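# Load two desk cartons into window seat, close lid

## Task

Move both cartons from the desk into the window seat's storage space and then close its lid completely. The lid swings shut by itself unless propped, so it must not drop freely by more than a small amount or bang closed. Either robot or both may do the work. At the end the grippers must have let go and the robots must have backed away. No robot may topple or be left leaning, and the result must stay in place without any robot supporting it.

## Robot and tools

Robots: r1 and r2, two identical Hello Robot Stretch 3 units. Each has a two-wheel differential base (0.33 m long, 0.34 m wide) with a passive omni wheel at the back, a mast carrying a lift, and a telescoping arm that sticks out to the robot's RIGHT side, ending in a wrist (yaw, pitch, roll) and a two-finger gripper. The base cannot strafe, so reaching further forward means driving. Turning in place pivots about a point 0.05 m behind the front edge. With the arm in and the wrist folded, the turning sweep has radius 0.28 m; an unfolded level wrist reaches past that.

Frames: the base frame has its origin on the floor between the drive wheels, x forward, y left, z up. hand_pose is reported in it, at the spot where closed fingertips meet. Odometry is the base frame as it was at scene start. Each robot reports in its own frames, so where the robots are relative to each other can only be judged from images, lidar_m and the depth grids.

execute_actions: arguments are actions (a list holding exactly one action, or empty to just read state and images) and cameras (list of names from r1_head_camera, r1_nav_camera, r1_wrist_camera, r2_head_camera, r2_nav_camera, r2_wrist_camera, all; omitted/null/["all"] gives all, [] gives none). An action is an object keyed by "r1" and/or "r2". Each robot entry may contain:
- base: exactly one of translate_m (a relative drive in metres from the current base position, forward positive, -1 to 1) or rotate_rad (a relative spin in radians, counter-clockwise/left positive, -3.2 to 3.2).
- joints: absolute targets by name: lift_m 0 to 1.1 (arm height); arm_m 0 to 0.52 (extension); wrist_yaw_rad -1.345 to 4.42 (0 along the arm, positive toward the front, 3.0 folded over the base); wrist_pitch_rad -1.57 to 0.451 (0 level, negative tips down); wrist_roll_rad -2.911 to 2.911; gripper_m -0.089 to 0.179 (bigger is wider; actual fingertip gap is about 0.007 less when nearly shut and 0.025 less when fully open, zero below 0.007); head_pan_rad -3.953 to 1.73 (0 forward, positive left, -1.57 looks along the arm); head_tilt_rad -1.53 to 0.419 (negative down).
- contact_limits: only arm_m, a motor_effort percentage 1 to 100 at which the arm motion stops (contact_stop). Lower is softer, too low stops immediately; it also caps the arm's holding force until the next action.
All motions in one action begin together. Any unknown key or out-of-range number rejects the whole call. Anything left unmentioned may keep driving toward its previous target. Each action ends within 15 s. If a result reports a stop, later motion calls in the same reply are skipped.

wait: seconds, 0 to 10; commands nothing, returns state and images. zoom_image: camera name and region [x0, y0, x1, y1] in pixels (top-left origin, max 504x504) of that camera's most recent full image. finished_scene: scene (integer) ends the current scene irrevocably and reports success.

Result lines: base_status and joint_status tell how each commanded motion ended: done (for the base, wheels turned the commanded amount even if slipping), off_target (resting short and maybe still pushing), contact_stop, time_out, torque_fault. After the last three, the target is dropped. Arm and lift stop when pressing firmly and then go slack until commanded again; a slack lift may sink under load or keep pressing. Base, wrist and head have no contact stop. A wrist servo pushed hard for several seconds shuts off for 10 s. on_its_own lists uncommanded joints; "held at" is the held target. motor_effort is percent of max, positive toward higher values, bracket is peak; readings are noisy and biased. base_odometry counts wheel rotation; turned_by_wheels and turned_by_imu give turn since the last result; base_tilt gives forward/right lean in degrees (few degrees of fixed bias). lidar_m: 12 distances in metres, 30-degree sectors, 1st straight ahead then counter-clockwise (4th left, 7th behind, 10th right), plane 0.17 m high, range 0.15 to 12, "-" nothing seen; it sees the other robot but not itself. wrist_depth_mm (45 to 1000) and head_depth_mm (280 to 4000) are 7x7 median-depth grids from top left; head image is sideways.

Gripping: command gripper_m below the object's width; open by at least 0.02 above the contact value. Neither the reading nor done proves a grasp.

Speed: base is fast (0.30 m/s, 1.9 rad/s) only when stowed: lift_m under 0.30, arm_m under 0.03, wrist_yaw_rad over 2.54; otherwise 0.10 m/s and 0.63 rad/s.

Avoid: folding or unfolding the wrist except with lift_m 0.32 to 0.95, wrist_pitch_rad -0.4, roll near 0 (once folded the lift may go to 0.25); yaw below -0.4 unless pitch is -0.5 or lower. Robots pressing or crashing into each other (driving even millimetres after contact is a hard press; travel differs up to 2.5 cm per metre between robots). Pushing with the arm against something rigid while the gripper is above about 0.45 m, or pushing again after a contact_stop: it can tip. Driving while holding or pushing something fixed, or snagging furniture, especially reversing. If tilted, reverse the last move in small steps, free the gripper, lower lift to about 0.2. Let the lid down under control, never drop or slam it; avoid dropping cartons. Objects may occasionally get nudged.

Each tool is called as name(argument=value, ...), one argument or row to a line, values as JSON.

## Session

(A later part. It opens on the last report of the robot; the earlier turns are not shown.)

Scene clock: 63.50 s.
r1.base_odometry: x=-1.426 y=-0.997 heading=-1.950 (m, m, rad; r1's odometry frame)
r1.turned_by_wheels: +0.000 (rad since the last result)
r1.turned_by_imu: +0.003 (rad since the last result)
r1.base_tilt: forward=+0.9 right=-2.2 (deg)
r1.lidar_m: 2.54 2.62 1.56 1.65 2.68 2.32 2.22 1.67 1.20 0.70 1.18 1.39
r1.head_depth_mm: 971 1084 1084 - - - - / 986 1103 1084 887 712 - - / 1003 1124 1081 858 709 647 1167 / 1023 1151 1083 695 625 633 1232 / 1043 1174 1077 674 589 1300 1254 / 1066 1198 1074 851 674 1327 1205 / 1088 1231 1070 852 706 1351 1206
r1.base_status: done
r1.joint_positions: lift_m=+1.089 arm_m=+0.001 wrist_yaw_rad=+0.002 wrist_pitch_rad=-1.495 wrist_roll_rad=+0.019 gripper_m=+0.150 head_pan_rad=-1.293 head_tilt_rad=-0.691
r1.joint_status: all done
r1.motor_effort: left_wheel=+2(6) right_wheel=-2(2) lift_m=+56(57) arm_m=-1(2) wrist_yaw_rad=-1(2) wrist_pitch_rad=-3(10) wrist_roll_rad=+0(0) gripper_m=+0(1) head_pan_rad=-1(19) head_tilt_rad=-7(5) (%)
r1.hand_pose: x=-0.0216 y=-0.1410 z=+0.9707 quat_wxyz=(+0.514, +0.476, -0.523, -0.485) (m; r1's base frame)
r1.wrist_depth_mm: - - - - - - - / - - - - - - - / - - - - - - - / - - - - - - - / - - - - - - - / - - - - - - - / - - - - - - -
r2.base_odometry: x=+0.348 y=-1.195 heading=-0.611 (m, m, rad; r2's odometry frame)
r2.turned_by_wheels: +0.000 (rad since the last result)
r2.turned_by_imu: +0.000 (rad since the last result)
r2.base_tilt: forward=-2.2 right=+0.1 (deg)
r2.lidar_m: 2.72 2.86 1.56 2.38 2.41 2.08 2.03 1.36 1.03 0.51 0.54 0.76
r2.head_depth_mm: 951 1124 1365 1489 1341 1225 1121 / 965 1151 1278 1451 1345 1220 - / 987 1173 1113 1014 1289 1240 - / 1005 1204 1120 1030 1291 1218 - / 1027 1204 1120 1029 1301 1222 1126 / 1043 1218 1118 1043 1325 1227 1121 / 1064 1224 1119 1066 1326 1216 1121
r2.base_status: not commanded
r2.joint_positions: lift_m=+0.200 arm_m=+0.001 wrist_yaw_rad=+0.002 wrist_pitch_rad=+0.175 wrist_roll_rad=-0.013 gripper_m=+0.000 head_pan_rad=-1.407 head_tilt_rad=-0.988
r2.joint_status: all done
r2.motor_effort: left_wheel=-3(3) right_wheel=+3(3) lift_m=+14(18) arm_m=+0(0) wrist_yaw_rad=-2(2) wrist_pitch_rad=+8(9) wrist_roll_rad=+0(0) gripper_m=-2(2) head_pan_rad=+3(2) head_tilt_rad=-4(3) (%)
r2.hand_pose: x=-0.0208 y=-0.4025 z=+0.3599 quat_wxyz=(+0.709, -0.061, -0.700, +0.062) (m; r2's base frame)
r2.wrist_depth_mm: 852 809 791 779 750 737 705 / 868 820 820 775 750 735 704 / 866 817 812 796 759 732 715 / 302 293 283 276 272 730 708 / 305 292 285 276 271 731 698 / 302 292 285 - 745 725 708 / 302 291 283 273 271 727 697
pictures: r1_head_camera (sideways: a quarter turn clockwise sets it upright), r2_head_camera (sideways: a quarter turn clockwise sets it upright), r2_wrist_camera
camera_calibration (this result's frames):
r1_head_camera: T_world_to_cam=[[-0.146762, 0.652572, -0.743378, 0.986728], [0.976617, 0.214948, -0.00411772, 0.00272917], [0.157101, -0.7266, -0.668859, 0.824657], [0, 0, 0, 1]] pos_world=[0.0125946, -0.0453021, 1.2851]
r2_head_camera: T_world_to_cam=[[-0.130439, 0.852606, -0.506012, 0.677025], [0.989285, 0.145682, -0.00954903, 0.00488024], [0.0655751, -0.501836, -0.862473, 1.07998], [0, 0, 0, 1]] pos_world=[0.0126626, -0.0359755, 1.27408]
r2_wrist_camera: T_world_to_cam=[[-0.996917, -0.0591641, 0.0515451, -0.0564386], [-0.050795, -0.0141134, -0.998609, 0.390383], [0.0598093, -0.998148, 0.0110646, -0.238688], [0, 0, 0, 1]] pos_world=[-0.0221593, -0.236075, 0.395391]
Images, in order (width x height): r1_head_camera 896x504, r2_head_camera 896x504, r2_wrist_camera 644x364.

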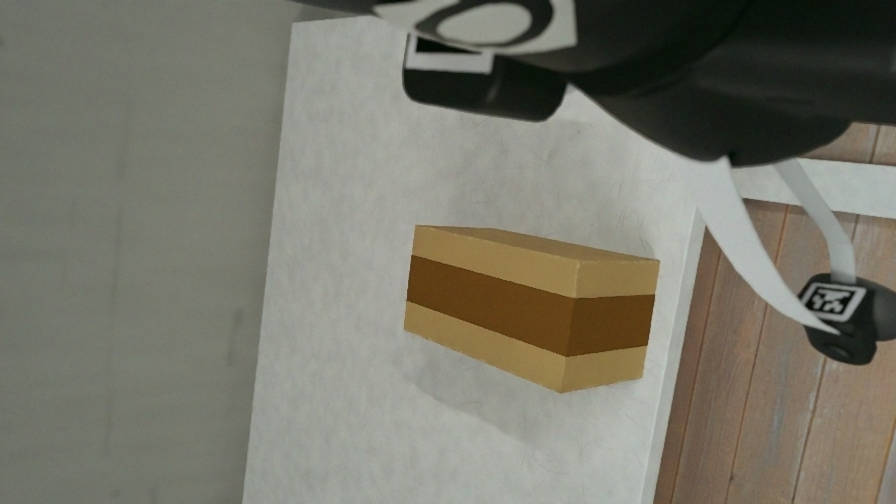

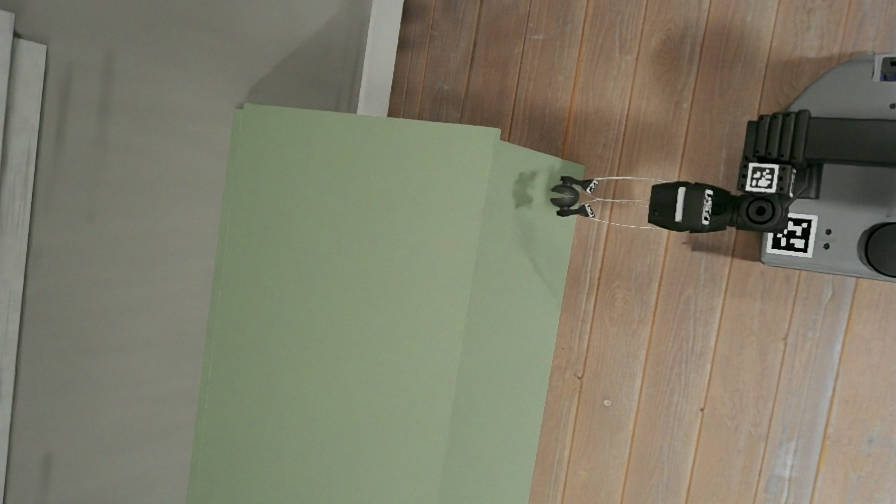

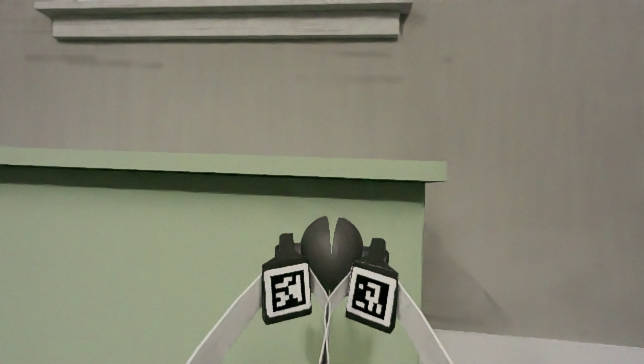

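execute_actions(
  actions=[
    {"r1":{"base":{"translate_m":0.168},"joints":{"arm_m":0.335,"gripper_m":0.179,"head_pan_rad":-1.5}},"r2":{"joints":{"arm_m":0.11,"lift_m":0.185},"contact_limits":{"arm_m":15}}},
  ],
  cameras=["r1_wrist_camera","r1_nav_camera","r2_head_camera","r2_wrist_camera"],
)

Scene clock: 75.83 s.
r1.base_odometry: x=-1.488 y=-1.153 heading=-1.950 (m, m, rad; r1's odometry frame)
r1.turned_by_wheels: +0.000 (rad since the last result)
r1.turned_by_imu: +0.002 (rad since the last result)
r1.base_tilt: forward=+0.9 right=-2.2 (deg)
r1.lidar_m: 2.37 2.44 2.75 1.52 2.68 2.49 2.38 1.66 1.20 0.71 1.17 1.24
r1.head_depth_mm: 1008 1117 1228 857 711 648 1215 / 1013 1119 1084 858 710 646 1198 / - - 1080 787 575 618 1196 / 998 1123 1078 674 574 619 1209 / 996 1121 1116 854 708 644 1201 / 998 1121 1074 851 709 643 1209 / 997 1122 1071 850 707 643 1205
r1.base_status: done
r1.joint_positions: lift_m=+1.089 arm_m=+0.335 wrist_yaw_rad=+0.000 wrist_pitch_rad=-1.496 wrist_roll_rad=+0.019 gripper_m=+0.179 head_pan_rad=-1.493 head_tilt_rad=-0.691
r1.joint_status: all done
r1.motor_effort: left_wheel=+3(5) right_wheel=-2(3) lift_m=+57(56) arm_m=+2(3) wrist_yaw_rad=+0(1) wrist_pitch_rad=-2(3) wrist_roll_rad=-1(0) gripper_m=-1(83) head_pan_rad=-4(18) head_tilt_rad=-3(4) (%)
r1.hand_pose: x=-0.0216 y=-0.4748 z=+0.9707 quat_wxyz=(+0.513, +0.476, -0.523, -0.486) (m; r1's base frame)
r1.wrist_depth_mm: 389 393 396 394 400 397 - / 399 402 289 289 403 409 - / 414 414 412 299 427 416 - / 425 424 426 304 426 436 - / 434 435 423 314 436 446 - / - - - 319 - - - / - - - - - - -
r2.base_odometry: x=+0.348 y=-1.195 heading=-0.611 (m, m, rad; r2's odometry frame)
r2.turned_by_wheels: +0.000 (rad since the last result)
r2.turned_by_imu: -0.001 (rad since the last result)
r2.base_tilt: forward=-2.2 right=+0.1 (deg)
r2.lidar_m: 2.72 2.87 1.51 1.62 2.42 2.08 2.03 1.36 1.03 0.51 0.54 0.77
r2.head_depth_mm: 950 1126 1370 1485 1338 1221 1121 / 970 1146 1275 1440 1335 1219 - / 986 1169 1119 1015 1294 1192 - / 1006 1197 1121 1026 1293 1221 - / 1022 1203 1121 1026 1303 1224 1118 / 1043 1220 1122 1043 1324 1222 1123 / 1062 1224 1117 1071 1331 1221 1121
r2.base_status: not commanded
r2.joint_positions: lift_m=+0.185 arm_m=+0.096 wrist_yaw_rad=-0.004 wrist_pitch_rad=+0.177 wrist_roll_rad=-0.013 gripper_m=+0.000 head_pan_rad=-1.407 head_tilt_rad=-0.988
r2.joint_status: arm_m contact_stop (moved +0.095 of +0.109); the others done
r2.on_its_own: arm_m is slack since a contact_stop, until your next command for it (your +0.110 is given up)
r2.motor_effort: left_wheel=-4(7) right_wheel=+5(10) lift_m=+14(14) arm_m=+1(16) wrist_yaw_rad=+2(4) wrist_pitch_rad=+7(8) wrist_roll_rad=+1(1) gripper_m=-2(3) head_pan_rad=+4(3) head_tilt_rad=-3(4) (%)
r2.contact_limits: arm_m 15 (drawing in: default 18, maximum 30; extending or still: default 26, maximum 43)
r2.hand_pose: x=-0.0223 y=-0.4971 z=+0.3454 quat_wxyz=(+0.709, -0.064, -0.699, +0.061) (m; r2's base frame)
r2.wrist_depth_mm: 738 729 700 676 663 638 626 / 756 726 694 671 665 650 635 / 176 172 167 162 157 639 624 / 199 193 188 182 177 644 622 / 198 193 188 183 177 638 619 / 198 192 187 - 174 632 623 / 197 191 185 180 175 639 610
pictures: r1_nav_camera (sideways: a quarter turn counterclockwise sets it upright), r1_wrist_camera, r2_head_camera (sideways: a quarter turn clockwise sets it upright), r2_wrist_camera
camera_calibration (this result's frames):
r1_nav_camera: T_world_to_cam=[[0.048151, -0.621543, 0.781899, -0.971654], [-0.993825, -0.108156, -0.024773, 0.0880085], [0.0999647, -0.775878, -0.622913, 0.766491], [0, 0, 0, 1]] pos_world=[0.0576292, 0.000298364, 1.23937]
r1_wrist_camera: T_world_to_cam=[[-0.999804, 0.00419335, 0.0193462, -0.0398576], [0.00660759, 0.991948, 0.12647, 0.373553], [-0.0186601, 0.126573, -0.991782, 1.18825], [0, 0, 0, 1]] pos_world=[-0.0201453, -0.520778, 1.13201]
r2_head_camera: T_world_to_cam=[[-0.130495, 0.852948, -0.505422, 0.676256], [0.989284, 0.145688, -0.00956116, 0.00489603], [0.0654788, -0.501253, -0.86282, 1.08043], [0, 0, 0, 1]] pos_world=[0.0126595, -0.0359567, 1.27406]
r2_wrist_camera: T_world_to_cam=[[-0.997239, -0.053333, 0.0516625, -0.0599042], [-0.0508833, -0.015868, -0.998579, 0.373592], [0.054077, -0.998451, 0.0131105, -0.333835], [0, 0, 0, 1]] pos_world=[-0.0226765, -0.330584, 0.380532]
Images, in order (width x height): r1_nav_camera 672x504, r1_wrist_camera 644x364, r2_head_camera 896x504, r2_wrist_camera 644x364.

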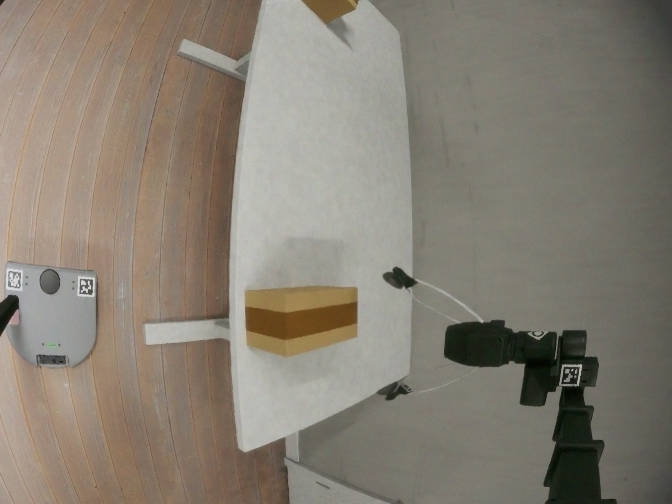

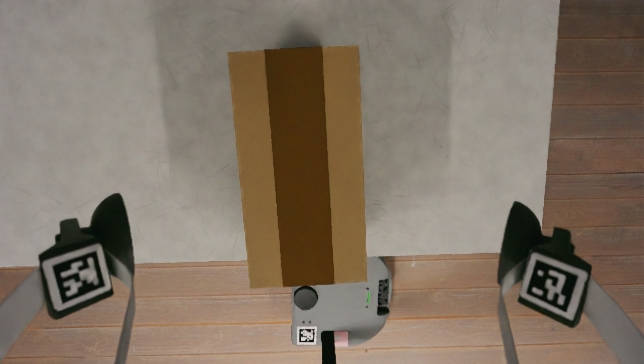

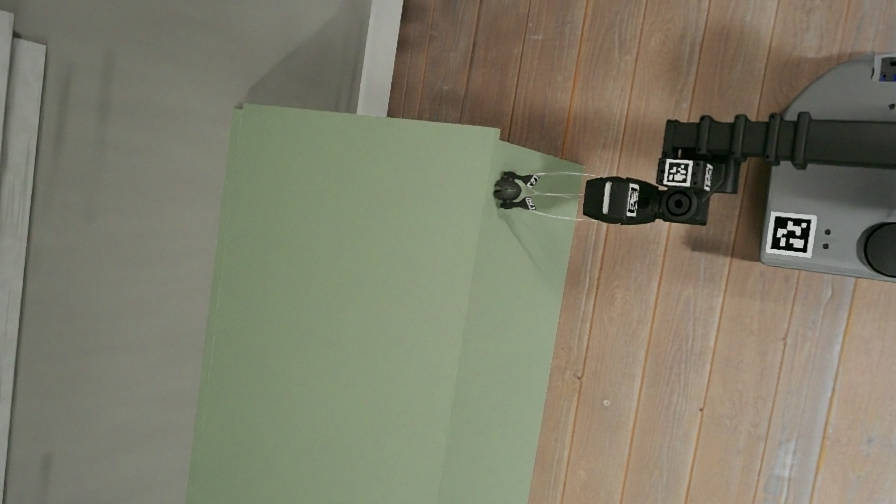

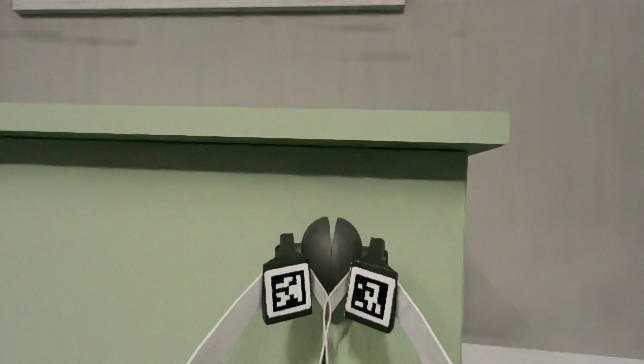

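execute_actions(
  actions=[
    {"r1":{"base":{"translate_m":0.012},"joints":{"arm_m":0.35,"lift_m":0.9}},"r2":{"joints":{"arm_m":0.095,"lift_m":0.25}}},
  ],
  cameras=["r1_wrist_camera","r2_wrist_camera"],
)

Scene clock: 86.60 s.
r1.base_odometry: x=-1.492 y=-1.165 heading=-1.950 (m, m, rad; r1's odometry frame)
r1.turned_by_wheels: +0.000 (rad since the last result)
r1.turned_by_imu: +0.001 (rad since the last result)
r1.base_tilt: forward=+0.8 right=-2.2 (deg)
r1.lidar_m: 2.37 2.43 2.75 1.52 2.69 2.51 2.39 1.66 0.73 0.71 1.17 1.23
r1.head_depth_mm: 996 1083 - 837 711 649 1209 / 997 1061 1011 858 694 647 1198 / 995 1078 - 657 573 619 1208 / 994 1118 1079 676 574 618 1205 / 996 1118 1075 856 709 644 1212 / 997 1120 1076 855 706 643 1201 / 1001 1121 1070 852 706 643 1201
r1.base_status: done
r1.joint_positions: lift_m=+0.901 arm_m=+0.350 wrist_yaw_rad=+0.000 wrist_pitch_rad=-1.496 wrist_roll_rad=+0.019 gripper_m=+0.179 head_pan_rad=-1.493 head_tilt_rad=-0.691
r1.joint_status: all done
r1.motor_effort: left_wheel=+3(6) right_wheel=-2(4) lift_m=+16(49) arm_m=+2(2) wrist_yaw_rad=+0(0) wrist_pitch_rad=-2(2) wrist_roll_rad=+0(0) gripper_m=+0(0) head_pan_rad=-2(3) head_tilt_rad=-5(5) (%)
r1.hand_pose: x=-0.0216 y=-0.4897 z=+0.7821 quat_wxyz=(+0.513, +0.476, -0.523, -0.486) (m; r1's base frame)
r1.wrist_depth_mm: 212 101 102 101 102 217 217 / 217 104 104 104 105 220 221 / 221 107 106 107 107 227 228 / 228 110 109 109 110 234 234 / 233 113 112 112 113 238 240 / - 116 115 115 116 246 249 / 245 246 118 118 119 252 255
r2.base_odometry: x=+0.348 y=-1.195 heading=-0.611 (m, m, rad; r2's odometry frame)
r2.turned_by_wheels: +0.000 (rad since the last result)
r2.turned_by_imu: +0.000 (rad since the last result)
r2.base_tilt: forward=-2.2 right=+0.1 (deg)
r2.lidar_m: 2.72 2.86 1.51 1.61 2.41 2.09 2.03 1.36 1.03 0.51 0.54 0.76
r2.head_depth_mm: 950 1120 1374 1490 1345 1222 1119 / 969 1148 1279 1449 1340 1222 - / 986 1175 1114 1011 1252 1193 - / 1008 1201 1118 1030 1293 1226 - / 1021 1203 1122 1021 1309 1221 1120 / 1042 1219 1119 1044 1321 1226 1124 / 1062 1227 1119 1071 1325 1224 1120
r2.base_status: not commanded
r2.joint_positions: lift_m=+0.249 arm_m=+0.095 wrist_yaw_rad=-0.001 wrist_pitch_rad=+0.086 wrist_roll_rad=-0.013 gripper_m=+0.000 head_pan_rad=-1.407 head_tilt_rad=-0.988
r2.joint_status: all done
r2.on_its_own: wrist_pitch_rad is at rest, and its effort (+37) is outside its rest range (-20 to +32)
r2.motor_effort: left_wheel=-2(3) right_wheel=+4(5) lift_m=+28(29) arm_m=+2(2) wrist_yaw_rad=+1(3) wrist_pitch_rad=+37(38) wrist_roll_rad=+1(1) gripper_m=-2(3) head_pan_rad=+3(3) head_tilt_rad=-3(3) (%)
r2.hand_pose: x=-0.0217 y=-0.4972 z=+0.3861 quat_wxyz=(+0.711, -0.031, -0.702, +0.030) (m; r2's base frame)
r2.wrist_depth_mm: 724 694 660 659 631 605 601 / 719 701 683 672 642 620 596 / 738 709 693 671 647 629 602 / 173 168 177 203 236 642 616 / 199 193 187 178 174 637 623 / 201 195 190 - 176 646 631 / 204 198 192 185 181 654 634
pictures: r1_wrist_camera, r2_wrist_camera
camera_calibration (this result's frames):
r1_wrist_camera: T_world_to_cam=[[-0.999804, 0.00418879, 0.0193472, -0.0361495], [0.00660755, 0.991919, 0.126702, 0.412029], [-0.0186601, 0.126805, -0.991752, 1.00319], [0, 0, 0, 1]] pos_world=[-0.0201453, -0.535756, 0.943408]
r2_wrist_camera: T_world_to_cam=[[-0.997117, -0.0601283, 0.046289, -0.0627162], [-0.0507431, 0.0747948, -0.995907, 0.458291], [0.05642, -0.995385, -0.0776303, -0.297934], [0, 0, 0, 1]] pos_world=[-0.0224708, -0.334608, 0.43619]
Images, in order (width x height): r1_wrist_camera 644x364, r2_wrist_camera 644x364.

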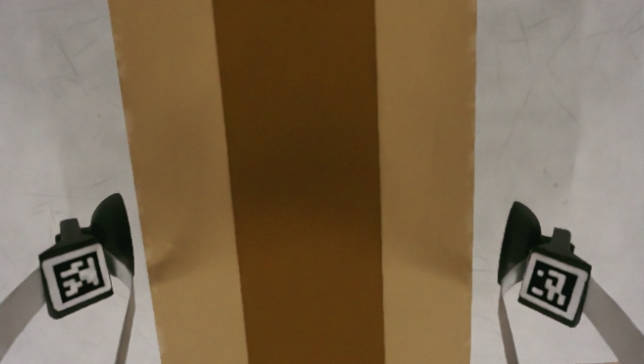

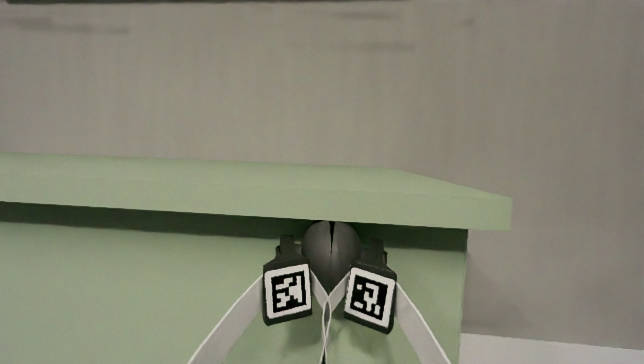

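execute_actions(
  actions=[
    {"r1":{"joints":{"gripper_m":0.05}},"r2":{"joints":{"lift_m":0.31}}},
  ],
  cameras=["r2_wrist_camera"],
)

execute_actions(
  actions=[
    {"r1":{"joints":{"lift_m":0.96}},"r2":{"joints":{"lift_m":0.36,"arm_m":0.14}}},
  ],
  cameras=["r1_wrist_camera","r2_wrist_camera","r2_head_camera"],
)

Scene clock: 95.07 s.
r1.base_odometry: x=-1.492 y=-1.165 heading=-1.950 (m, m, rad; r1's odometry frame)
r1.turned_by_wheels: +0.000 (rad since the last result)
r1.turned_by_imu: +0.001 (rad since the last result)
r1.base_tilt: forward=+0.9 right=-2.0 (deg)
r1.lidar_m: 2.36 2.43 2.75 1.52 2.69 2.50 2.39 1.65 0.72 0.71 1.17 1.23
r1.head_depth_mm: 999 1082 - 835 712 649 1211 / 994 1072 1007 858 694 648 1198 / 996 1081 - 658 574 619 1209 / 997 1116 1079 666 574 618 1203 / 996 1118 1078 855 708 645 1209 / 998 1116 1073 854 707 644 1204 / 999 1123 1072 852 706 644 1198
r1.base_status: not commanded
r1.joint_positions: lift_m=+0.901 arm_m=+0.350 wrist_yaw_rad=+0.002 wrist_pitch_rad=-1.498 wrist_roll_rad=+0.019 gripper_m=+0.051 head_pan_rad=-1.493 head_tilt_rad=-0.692
r1.joint_status: all done
r1.motor_effort: left_wheel=+3(4) right_wheel=-1(7) lift_m=+16(16) arm_m=+2(2) wrist_yaw_rad=-1(2) wrist_pitch_rad=-1(2) wrist_roll_rad=+0(0) gripper_m=-34(100) head_pan_rad=-3(2) head_tilt_rad=-3(5) (%)
r1.hand_pose: x=-0.0216 y=-0.4893 z=+0.7821 quat_wxyz=(+0.513, +0.477, -0.522, -0.486) (m; r1's base frame)
r1.wrist_depth_mm: 214 103 103 103 103 216 217 / 219 106 105 105 106 223 223 / 222 108 108 108 109 227 229 / 230 112 110 110 112 233 234 / 235 114 113 114 114 240 242 / - 118 116 117 118 247 247 / 250 247 120 119 121 253 258
r2.base_odometry: x=+0.348 y=-1.195 heading=-0.611 (m, m, rad; r2's odometry frame)
r2.turned_by_wheels: +0.000 (rad since the last result)
r2.turned_by_imu: +0.000 (rad since the last result)
r2.base_tilt: forward=-2.1 right=+0.1 (deg)
r2.lidar_m: 2.72 2.87 1.51 1.61 2.42 2.08 2.03 1.36 1.03 0.51 0.54 0.77
r2.head_depth_mm: 951 1127 1368 1486 1348 1221 1120 / 969 1143 1275 1443 1346 1228 - / 988 1172 1119 1012 1241 1190 - / 1008 1201 1118 1024 1291 1218 - / 1025 1203 1115 1030 1303 1218 1118 / 1045 1219 1120 1044 1326 1223 1121 / 1068 1227 1115 1066 1332 1221 1120
r2.base_status: not commanded
r2.joint_positions: lift_m=+0.309 arm_m=+0.095 wrist_yaw_rad=+0.000 wrist_pitch_rad=-0.128 wrist_roll_rad=-0.013 gripper_m=+0.000 head_pan_rad=-1.407 head_tilt_rad=-0.988
r2.joint_status: all done
r2.on_its_own: wrist_pitch_rad is at rest, and its effort (+79) is outside its rest range (-20 to +32)
r2.motor_effort: left_wheel=-3(3) right_wheel=+4(4) lift_m=+34(34) arm_m=+2(2) wrist_yaw_rad=+0(1) wrist_pitch_rad=+79(79) wrist_roll_rad=+1(1) gripper_m=-4(3) head_pan_rad=+4(4) head_tilt_rad=-3(3) (%)
r2.hand_pose: x=-0.0215 y=-0.4909 z=+0.3910 quat_wxyz=(+0.710, +0.046, -0.701, -0.045) (m; r2's base frame)
r2.wrist_depth_mm: 664 642 622 608 595 574 556 / 703 682 655 637 617 596 573 / 320 336 353 375 511 636 602 / 174 170 173 177 183 641 624 / 208 201 194 160 180 677 666 / 220 213 204 - 189 712 677 / 233 225 218 207 204 634 647
pictures: r2_wrist_camera
camera_calibration (this result's frames):
r2_wrist_camera: T_world_to_cam=[[-0.997061, -0.0695085, 0.0322298, -0.0614294], [-0.0507955, 0.284774, -0.957248, 0.550701], [0.0573586, -0.956071, -0.287468, -0.189914], [0, 0, 0, 1]] pos_world=[-0.0223825, -0.342667, 0.474543]
Images, in order (width x height): r2_wrist_camera 644x364.

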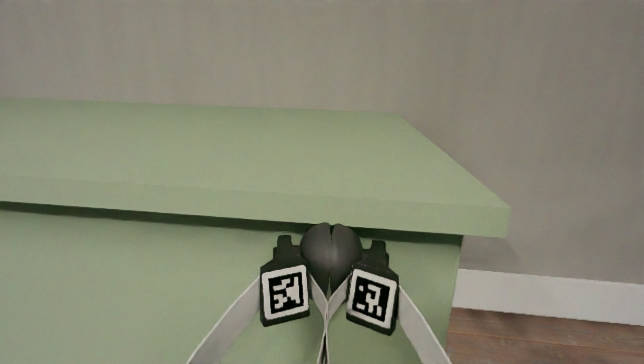

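Scene clock: 97.33 s.
r1.base_odometry: x=-1.492 y=-1.165 heading=-1.950 (m, m, rad; r1's odometry frame)
r1.turned_by_wheels: +0.000 (rad since the last result)
r1.turned_by_imu: +0.000 (rad since the last result)
r1.base_tilt: forward=+0.8 right=-2.2 (deg)
r1.lidar_m: 2.36 2.42 2.75 1.51 2.68 2.51 2.39 1.66 0.73 0.71 1.17 1.23
r1.head_depth_mm: 968 - 1126 860 712 647 1213 / 966 - 1083 883 692 647 1196 / 981 - - 614 545 632 1210 / 998 1117 1119 614 553 632 1210 / 999 1119 1074 852 706 644 1211 / 997 1119 1072 853 705 644 1206 / 997 1123 1069 850 705 643 1202
r1.base_status: not commanded
r1.joint_positions: lift_m=+0.959 arm_m=+0.350 wrist_yaw_rad=+0.001 wrist_pitch_rad=-1.492 wrist_roll_rad=+0.016 gripper_m=+0.063 head_pan_rad=-1.493 head_tilt_rad=-0.692
r1.joint_status: all done
r1.on_its_own: gripper_m is held at +0.062, not at your +0.050, by its stall guard, which is still easing
r1.motor_effort: left_wheel=+2(4) right_wheel=-1(8) lift_m=+68(75) arm_m=+1(1) wrist_yaw_rad=-1(2) wrist_pitch_rad=-5(8) wrist_roll_rad=+1(2) gripper_m=-17(34) head_pan_rad=-4(2) head_tilt_rad=-5(4) (%)
r1.hand_pose: x=-0.0216 y=-0.4910 z=+0.8402 quat_wxyz=(+0.515, +0.476, -0.523, -0.484) (m; r1's base frame)
r1.wrist_depth_mm: 268 263 116 116 116 269 274 / 270 272 120 120 120 280 278 / 277 279 123 123 124 285 287 / 286 288 127 127 128 292 294 / 292 294 130 131 132 297 302 / 300 303 135 135 136 - 309 / - - 140 140 141 - -
r2.base_odometry: x=+0.348 y=-1.195 heading=-0.611 (m, m, rad; r2's odometry frame)
r2.turned_by_wheels: +0.000 (rad since the last result)
r2.turned_by_imu: +0.000 (rad since the last result)
r2.base_tilt: forward=-2.2 right=+0.1 (deg)
r2.lidar_m: 2.72 2.86 1.51 1.62 2.42 2.09 2.03 1.36 1.03 0.51 0.54 0.77
r2.head_depth_mm: 953 1123 1370 1491 1340 1224 1116 / 969 1145 1278 1447 1362 1221 - / 986 1169 1118 1013 1195 1208 - / 1004 1196 1119 1026 1291 1221 - / 1022 1201 1118 1028 1304 1224 1121 / 1046 1214 1119 1041 1329 1227 1120 / 1063 1225 1115 1068 1333 1219 1119
r2.base_status: not commanded
r2.joint_positions: lift_m=+0.359 arm_m=+0.116 wrist_yaw_rad=+0.001 wrist_pitch_rad=-0.336 wrist_roll_rad=-0.013 gripper_m=+0.000 head_pan_rad=-1.407 head_tilt_rad=-0.989
r2.joint_status: arm_m contact_stop (moved +0.022 of +0.045); the others done
r2.on_its_own: arm_m is slack since a contact_stop, until your next command for it (your +0.140 is given up); wrist_pitch_rad is at rest, and its effort (+79) is outside its rest range (-20 to +32)
r2.motor_effort: left_wheel=-1(7) right_wheel=+1(10) lift_m=+34(35) arm_m=+1(31) wrist_yaw_rad=-1(2) wrist_pitch_rad=+79(79) wrist_roll_rad=+0(1) gripper_m=-3(3) head_pan_rad=+4(4) head_tilt_rad=-4(4) (%)
r2.hand_pose: x=-0.0213 y=-0.4954 z=+0.3904 quat_wxyz=(+0.702, +0.120, -0.692, -0.117) (m; r2's base frame)
r2.wrist_depth_mm: 628 613 590 587 566 542 531 / 364 372 382 390 545 582 568 / 223 224 228 231 235 624 602 / 165 161 162 164 164 661 651 / 208 200 191 151 147 717 697 / 234 223 212 - 191 666 671 / 268 253 240 227 226 563 555
pictures: r1_wrist_camera, r2_head_camera (sideways: a quarter turn clockwise sets it upright), r2_wrist_camera
camera_calibration (this result's frames):
r1_wrist_camera: T_world_to_cam=[[-0.999809, 0.000762431, 0.0195507, -0.0391247], [0.00314598, 0.992503, 0.122178, 0.409919], [-0.019311, 0.122216, -0.992316, 1.05922], [0, 0, 0, 1]] pos_world=[-0.0199522, -0.53627, 1.00176]
r2_head_camera: T_world_to_cam=[[-0.130638, 0.853204, -0.504951, 0.675645], [0.989267, 0.145807, -0.00957081, 0.00490869], [0.0654594, -0.500782, -0.863095, 1.08079], [0, 0, 0, 1]] pos_world=[0.0126612, -0.035941, 1.27403]
r2_wrist_camera: T_world_to_cam=[[-0.997005, -0.0754005, 0.0172216, -0.0586081], [-0.0511657, 0.476031, -0.877939, 0.615198], [0.0579991, -0.87619, -0.478463, -0.080206], [0, 0, 0, 1]] pos_world=[-0.0223036, -0.367548, 0.50274]
Images, in order (width x height): r1_wrist_camera 644x364, r2_head_camera 896x504, r2_wrist_camera 644x364.

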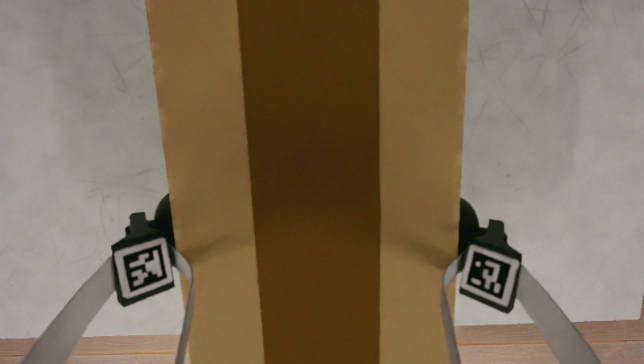

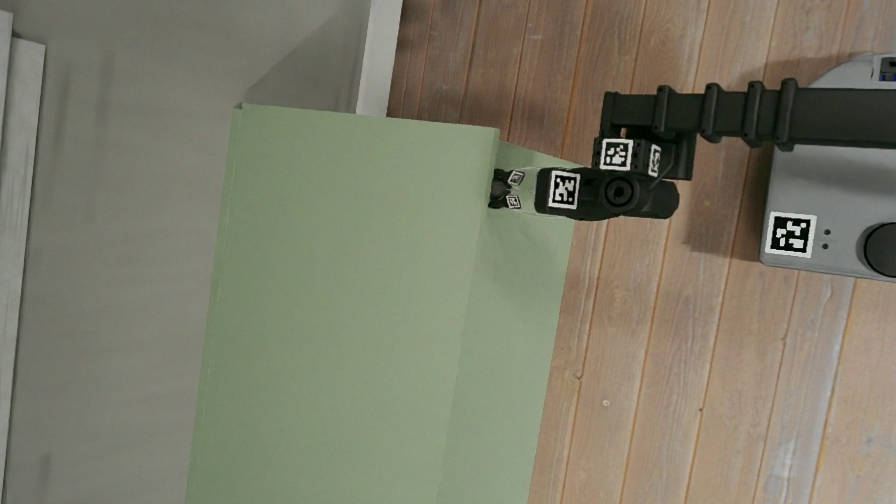

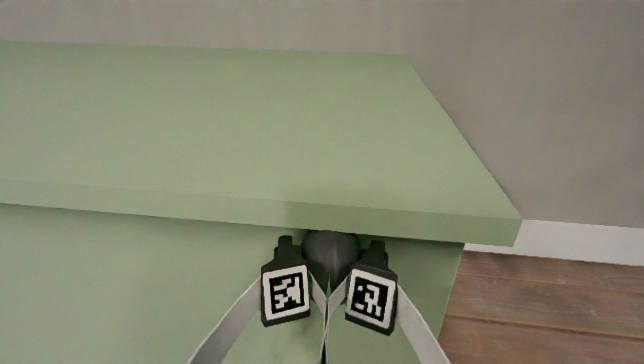

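execute_actions(
  actions=[
    {"r1":{"joints":{"lift_m":0.91}},"r2":{"joints":{"wrist_pitch_rad":-0.45,"arm_m":0.0}}},
  ],
  cameras=["r1_wrist_camera"],
)

Scene clock: 111.27 s.
torque_fault: r2.wrist_pitch_rad switched itself off since the last result.
r1.base_odometry: x=-1.492 y=-1.165 heading=-1.950 (m, m, rad; r1's odometry frame)
r1.turned_by_wheels: +0.000 (rad since the last result)
r1.turned_by_imu: +0.001 (rad since the last result)
r1.base_tilt: forward=+0.9 right=-2.1 (deg)
r1.lidar_m: 2.36 2.43 2.75 1.52 2.69 2.51 2.39 1.66 0.73 0.72 1.17 1.23
r1.head_depth_mm: 997 - 1045 835 712 648 1213 / 998 - 1004 858 694 648 1195 / 993 - - 656 574 620 1208 / 995 1119 1079 675 579 619 1205 / 995 1120 1077 853 709 645 1204 / 998 1117 1076 850 706 644 1203 / 999 1118 1070 851 707 643 1206
r1.base_status: not commanded
r1.joint_positions: lift_m=+0.916 arm_m=+0.350 wrist_yaw_rad=+0.001 wrist_pitch_rad=-1.493 wrist_roll_rad=+0.016 gripper_m=+0.066 head_pan_rad=-1.493 head_tilt_rad=-0.692
r1.joint_status: lift_m contact_stop (moved -0.043 of -0.049)
r1.on_its_own: gripper_m is held at +0.065, not at your +0.050, by its stall guard, which is not easing now; lift_m is slack since a contact_stop, until your next command for it (your +0.910 is given up)
r1.motor_effort: left_wheel=+2(2) right_wheel=+1(2) lift_m=+36(59) arm_m=+0(1) wrist_yaw_rad=-2(1) wrist_pitch_rad=-3(7) wrist_roll_rad=+1(1) gripper_m=-20(21) head_pan_rad=-2(3) head_tilt_rad=-4(4) (%)
r1.hand_pose: x=-0.0216 y=-0.4906 z=+0.7971 quat_wxyz=(+0.515, +0.477, -0.523, -0.484) (m; r1's base frame)
r1.wrist_depth_mm: 231 228 118 118 119 235 235 / 234 233 121 121 122 239 241 / 241 239 123 124 125 244 245 / 246 245 126 127 127 248 253 / 251 251 129 130 130 258 255 / 256 261 133 133 134 - 264 / 264 265 137 137 137 271 269
r2.base_odometry: x=+0.348 y=-1.195 heading=-0.611 (m, m, rad; r2's odometry frame)
r2.turned_by_wheels: +0.000 (rad since the last result)
r2.turned_by_imu: -0.001 (rad since the last result)
r2.base_tilt: forward=-2.2 right=+0.1 (deg)
r2.lidar_m: 2.72 2.87 1.51 1.62 2.42 2.09 2.04 1.36 1.03 0.51 0.54 0.76
r2.head_depth_mm: 954 1122 1377 1493 1341 1218 1118 / 969 1147 1273 1439 1344 1236 - / 988 1173 1117 1009 1289 1253 - / 1006 1196 1115 1027 1297 1225 - / 1027 1195 1117 1031 1306 1221 1121 / 1041 1220 1119 1042 1324 1224 1117 / 1066 1226 1118 1069 1333 1222 1122
r2.base_status: not commanded
r2.joint_positions: lift_m=+0.360 arm_m=+0.001 wrist_yaw_rad=+0.001 wrist_pitch_rad=-1.166 wrist_roll_rad=-0.013 gripper_m=+0.000 head_pan_rad=-1.407 head_tilt_rad=-0.989
r2.joint_status: wrist_pitch_rad torque_fault (moved -0.830 of -0.114); the others done
r2.on_its_own: wrist_pitch_rad is held at -1.165, not at your -0.450, since a torque_fault
r2.motor_effort: left_wheel=-1(3) right_wheel=+2(6) lift_m=+24(34) arm_m=-3(5) wrist_yaw_rad=-1(1) wrist_pitch_rad=+0(79) wrist_roll_rad=+1(0) gripper_m=-2(3) head_pan_rad=+4(3) head_tilt_rad=-3(4) (%)
r2.hand_pose: x=-0.0215 y=-0.2250 z=+0.2533 quat_wxyz=(+0.594, +0.392, -0.586, -0.387) (m; r2's base frame)
r2.wrist_depth_mm: 479 458 433 413 481 486 478 / 495 484 482 467 466 465 456 / 470 463 456 456 455 444 442 / 453 446 444 438 429 427 418 / 430 427 423 427 417 414 406 / 412 409 409 - 400 398 392 / 400 395 394 - - 383 376
pictures: r1_wrist_camera
camera_calibration (this result's frames):
r1_wrist_camera: T_world_to_cam=[[-0.999809, 0.000738248, 0.0195532, -0.0382961], [0.00315247, 0.992311, 0.123729, 0.413462], [-0.0193115, 0.123767, -0.992123, 1.01699], [0, 0, 0, 1]] pos_world=[-0.0199526, -0.536124, 0.95857]
Images, in order (width x height): r1_wrist_camera 644x364.

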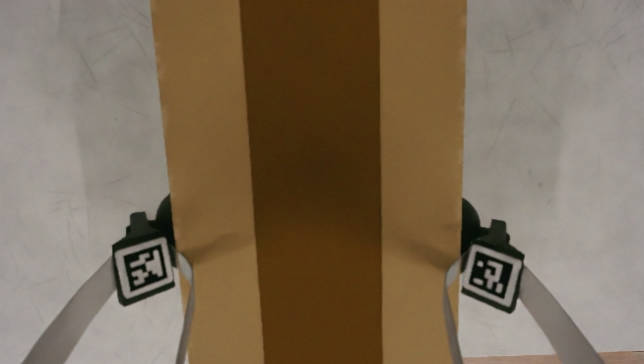

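execute_actions(
  actions=[
    {"r1":{"joints":{"gripper_m":0.15}},"r2":{"joints":{"wrist_pitch_rad":-0.4}}},
  ],
  cameras=[],
)

execute_actions(
  actions=[
    {"r1":{"joints":{"lift_m":0.885}},"r2":{"joints":{"wrist_yaw_rad":3.05,"lift_m":0.33}}},
  ],
  cameras=[],
)

execute_actions(
  actions=[
    {"r1":{"joints":{"gripper_m":0.066}},"r2":{"base":{"rotate_rad":-1.8},"joints":{"lift_m":0.27}}},
  ],
  cameras=[],
)

execute_actions(
  actions=[
    {"r1":{"joints":{"lift_m":0.95}},"r2":{"base":{"translate_m":0.15}}},
  ],
  cameras=[],
)

execute_actions(
  actions=[
    {"r1":{"joints":{"arm_m":0.1,"head_pan_rad":1.5,"head_tilt_rad":-0.5}},"r2":{"base":{"rotate_rad":1.8},"joints":{"head_tilt_rad":-1.2}}},
  ],
  cameras=["r1_head_camera","r2_head_camera","r1_wrist_camera"],
)

Scene clock: 130.10 s.
r1.base_odometry: x=-1.492 y=-1.165 heading=-1.950 (m, m, rad; r1's odometry frame)
r1.turned_by_wheels: +0.000 (rad since the last result)
r1.turned_by_imu: +0.001 (rad since the last result)
r1.base_tilt: forward=+0.9 right=-2.0 (deg)
r1.lidar_m: 2.36 2.42 2.74 1.52 2.69 2.51 2.39 1.65 0.73 0.72 1.17 1.23
r1.head_depth_mm: 993 - 1042 834 710 647 1211 / 993 - 1008 859 693 646 1198 / 997 - - 655 574 618 1206 / 995 1122 1075 675 577 618 1208 / 994 1123 1075 855 708 645 1204 / 996 1121 1073 852 707 645 1209 / 999 1118 1066 848 705 643 1204
r1.base_status: not commanded
r1.joint_positions: lift_m=+0.916 arm_m=+0.350 wrist_yaw_rad=+0.001 wrist_pitch_rad=-1.495 wrist_roll_rad=+0.016 gripper_m=+0.150 head_pan_rad=-1.493 head_tilt_rad=-0.692
r1.joint_status: all done
r1.on_its_own: lift_m is slack since a contact_stop, until your next command for it (your +0.910 is given up)
r1.motor_effort: left_wheel=+2(2) right_wheel=+0(0) lift_m=+36(36) arm_m=+1(1) wrist_yaw_rad=+0(0) wrist_pitch_rad=-2(4) wrist_roll_rad=+1(1) gripper_m=+1(81) head_pan_rad=-2(3) head_tilt_rad=-4(5) (%)
r1.hand_pose: x=-0.0216 y=-0.4903 z=+0.7971 quat_wxyz=(+0.515, +0.477, -0.522, -0.485) (m; r1's base frame)
r1.wrist_depth_mm: 226 224 115 116 117 231 234 / 231 230 118 119 120 236 236 / 237 238 121 122 123 242 242 / 242 244 125 125 125 251 250 / 249 129 128 128 129 254 257 / 257 258 131 132 133 - 263 / 266 266 135 136 136 269 274
r2.base_odometry: x=+0.348 y=-1.195 heading=-0.611 (m, m, rad; r2's odometry frame)
r2.turned_by_wheels: +0.000 (rad since the last result)
r2.turned_by_imu: +0.000 (rad since the last result)
r2.base_tilt: forward=-2.2 right=+0.1 (deg)
r2.lidar_m: 2.73 2.86 1.51 1.61 2.42 2.09 2.03 1.37 1.03 0.51 0.54 0.77
r2.head_depth_mm: 949 1123 1369 1488 1348 1220 1120 / 969 1143 1272 1446 1348 1238 - / 990 1176 1117 1010 1289 - - / 1006 1201 1121 1024 1298 1222 - / 1020 1198 1113 1025 1303 1223 1119 / 1049 1214 1114 1045 1320 1224 1123 / 1065 1226 1115 1067 1333 1218 1122
r2.base_status: not commanded
r2.joint_positions: lift_m=+0.360 arm_m=+0.001 wrist_yaw_rad=+0.001 wrist_pitch_rad=-0.423 wrist_roll_rad=-0.013 gripper_m=+0.000 head_pan_rad=-1.407 head_tilt_rad=-0.989
r2.joint_status: all done
r2.motor_effort: left_wheel=-1(1) right_wheel=+1(1) lift_m=+24(24) arm_m=-3(3) wrist_yaw_rad=-2(1) wrist_pitch_rad=+8(8) wrist_roll_rad=+0(1) gripper_m=-3(3) head_pan_rad=+2(3) head_tilt_rad=-3(3) (%)
r2.hand_pose: x=-0.0212 y=-0.3701 z=+0.3713 quat_wxyz=(+0.696, +0.150, -0.686, -0.147) (m; r2's base frame)
r2.wrist_depth_mm: 485 484 497 509 650 653 645 / 282 282 259 262 266 695 670 / 315 308 295 283 281 755 740 / 355 339 325 316 318 823 782 / 400 386 369 338 691 743 734 / 465 439 415 - 618 610 618 / 510 497 483 457 502 521 531
pictures: none
No camera images: the call's "cameras" was empty. Leave "cameras" out to get every camera's image.

Scene clock: 132.63 s.
r1.base_odometry: x=-1.492 y=-1.165 heading=-1.950 (m, m, rad; r1's odometry frame)
r1.turned_by_wheels: +0.000 (rad since the last result)
r1.turned_by_imu: +0.000 (rad since the last result)
r1.base_tilt: forward=+0.9 right=-2.1 (deg)
r1.lidar_m: 2.36 2.43 2.74 1.52 2.69 2.51 2.40 1.66 0.73 0.71 1.17 1.23
r1.head_depth_mm: 996 1091 - 834 712 647 1216 / 999 1079 973 858 693 647 1202 / 997 1080 - 639 574 618 1204 / 996 1117 1078 674 578 618 1208 / 995 1120 1077 851 706 645 1210 / 996 1123 1078 853 707 644 1203 / 1000 1126 1071 851 706 643 1205
r1.base_status: not commanded
r1.joint_positions: lift_m=+0.892 arm_m=+0.350 wrist_yaw_rad=+0.001 wrist_pitch_rad=-1.499 wrist_roll_rad=+0.016 gripper_m=+0.150 head_pan_rad=-1.493 head_tilt_rad=-0.692
r1.joint_status: lift_m contact_stop (moved -0.024 of -0.031)
r1.on_its_own: lift_m is slack since a contact_stop, until your next command for it (your +0.885 is given up)
r1.motor_effort: left_wheel=+3(4) right_wheel=-4(4) lift_m=+36(38) arm_m=+1(1) wrist_yaw_rad=-1(0) wrist_pitch_rad=-1(3) wrist_roll_rad=+1(1) gripper_m=-7(6) head_pan_rad=-1(2) head_tilt_rad=-4(5) (%)
r1.hand_pose: x=-0.0216 y=-0.4892 z=+0.7733 quat_wxyz=(+0.514, +0.478, -0.521, -0.486) (m; r1's base frame)
r1.wrist_depth_mm: 205 95 94 94 95 207 211 / 209 97 96 97 98 215 214 / 214 100 99 99 100 218 221 / 220 102 102 102 103 223 227 / 225 104 104 105 105 106 233 / - 107 107 107 108 108 238 / 238 237 109 110 111 243 245
r2.base_odometry: x=+0.348 y=-1.195 heading=-0.611 (m, m, rad; r2's odometry frame)
r2.turned_by_wheels: +0.000 (rad since the last result)
r2.turned_by_imu: +0.000 (rad since the last result)
r2.base_tilt: forward=-2.2 right=+0.0 (deg)
r2.lidar_m: 2.73 2.87 1.51 1.61 2.42 2.09 2.03 1.36 1.03 0.51 0.54 0.76
r2.head_depth_mm: 954 1123 1371 1490 1343 1224 1129 / 971 1150 1275 1441 1346 1234 - / 989 1172 1118 1012 1294 1247 - / 1004 1200 1119 1027 1295 1247 - / 1027 1208 1114 1028 1303 1225 1121 / 1046 1219 1120 1043 1322 1227 1123 / 1066 1221 1119 1072 1335 1225 1122
r2.base_status: not commanded
r2.joint_positions: lift_m=+0.330 arm_m=+0.001 wrist_yaw_rad=+3.047 wrist_pitch_rad=-0.421 wrist_roll_rad=-0.013 gripper_m=+0.000 head_pan_rad=-1.407 head_tilt_rad=-0.989
r2.joint_status: all done
r2.motor_effort: left_wheel=+0(0) right_wheel=+2(2) lift_m=+13(22) arm_m=-3(3) wrist_yaw_rad=+2(1) wrist_pitch_rad=+7(7) wrist_roll_rad=+0(1) gripper_m=-2(2) head_pan_rad=+4(4) head_tilt_rad=-4(3) (%)
r2.hand_pose: x=-0.0001 y=+0.0767 z=+0.3423 quat_wxyz=(+0.180, +0.693, +0.116, +0.688) (m; r2's base frame)
r2.wrist_depth_mm: - - - - - - - / - - - - - - - / - - - - - - - / 819 841 - 849 853 849 864 / 693 688 690 731 681 689 698 / 565 571 565 - 573 574 581 / 489 503 - - 489 495 498
pictures: none
No camera images: the call's "cameras" was empty. Leave "cameras" out to get every camera's image.

not run: a stop came earlier in this reply.

not run: a stop came earlier in this reply.

not run: a stop came earlier in this reply.


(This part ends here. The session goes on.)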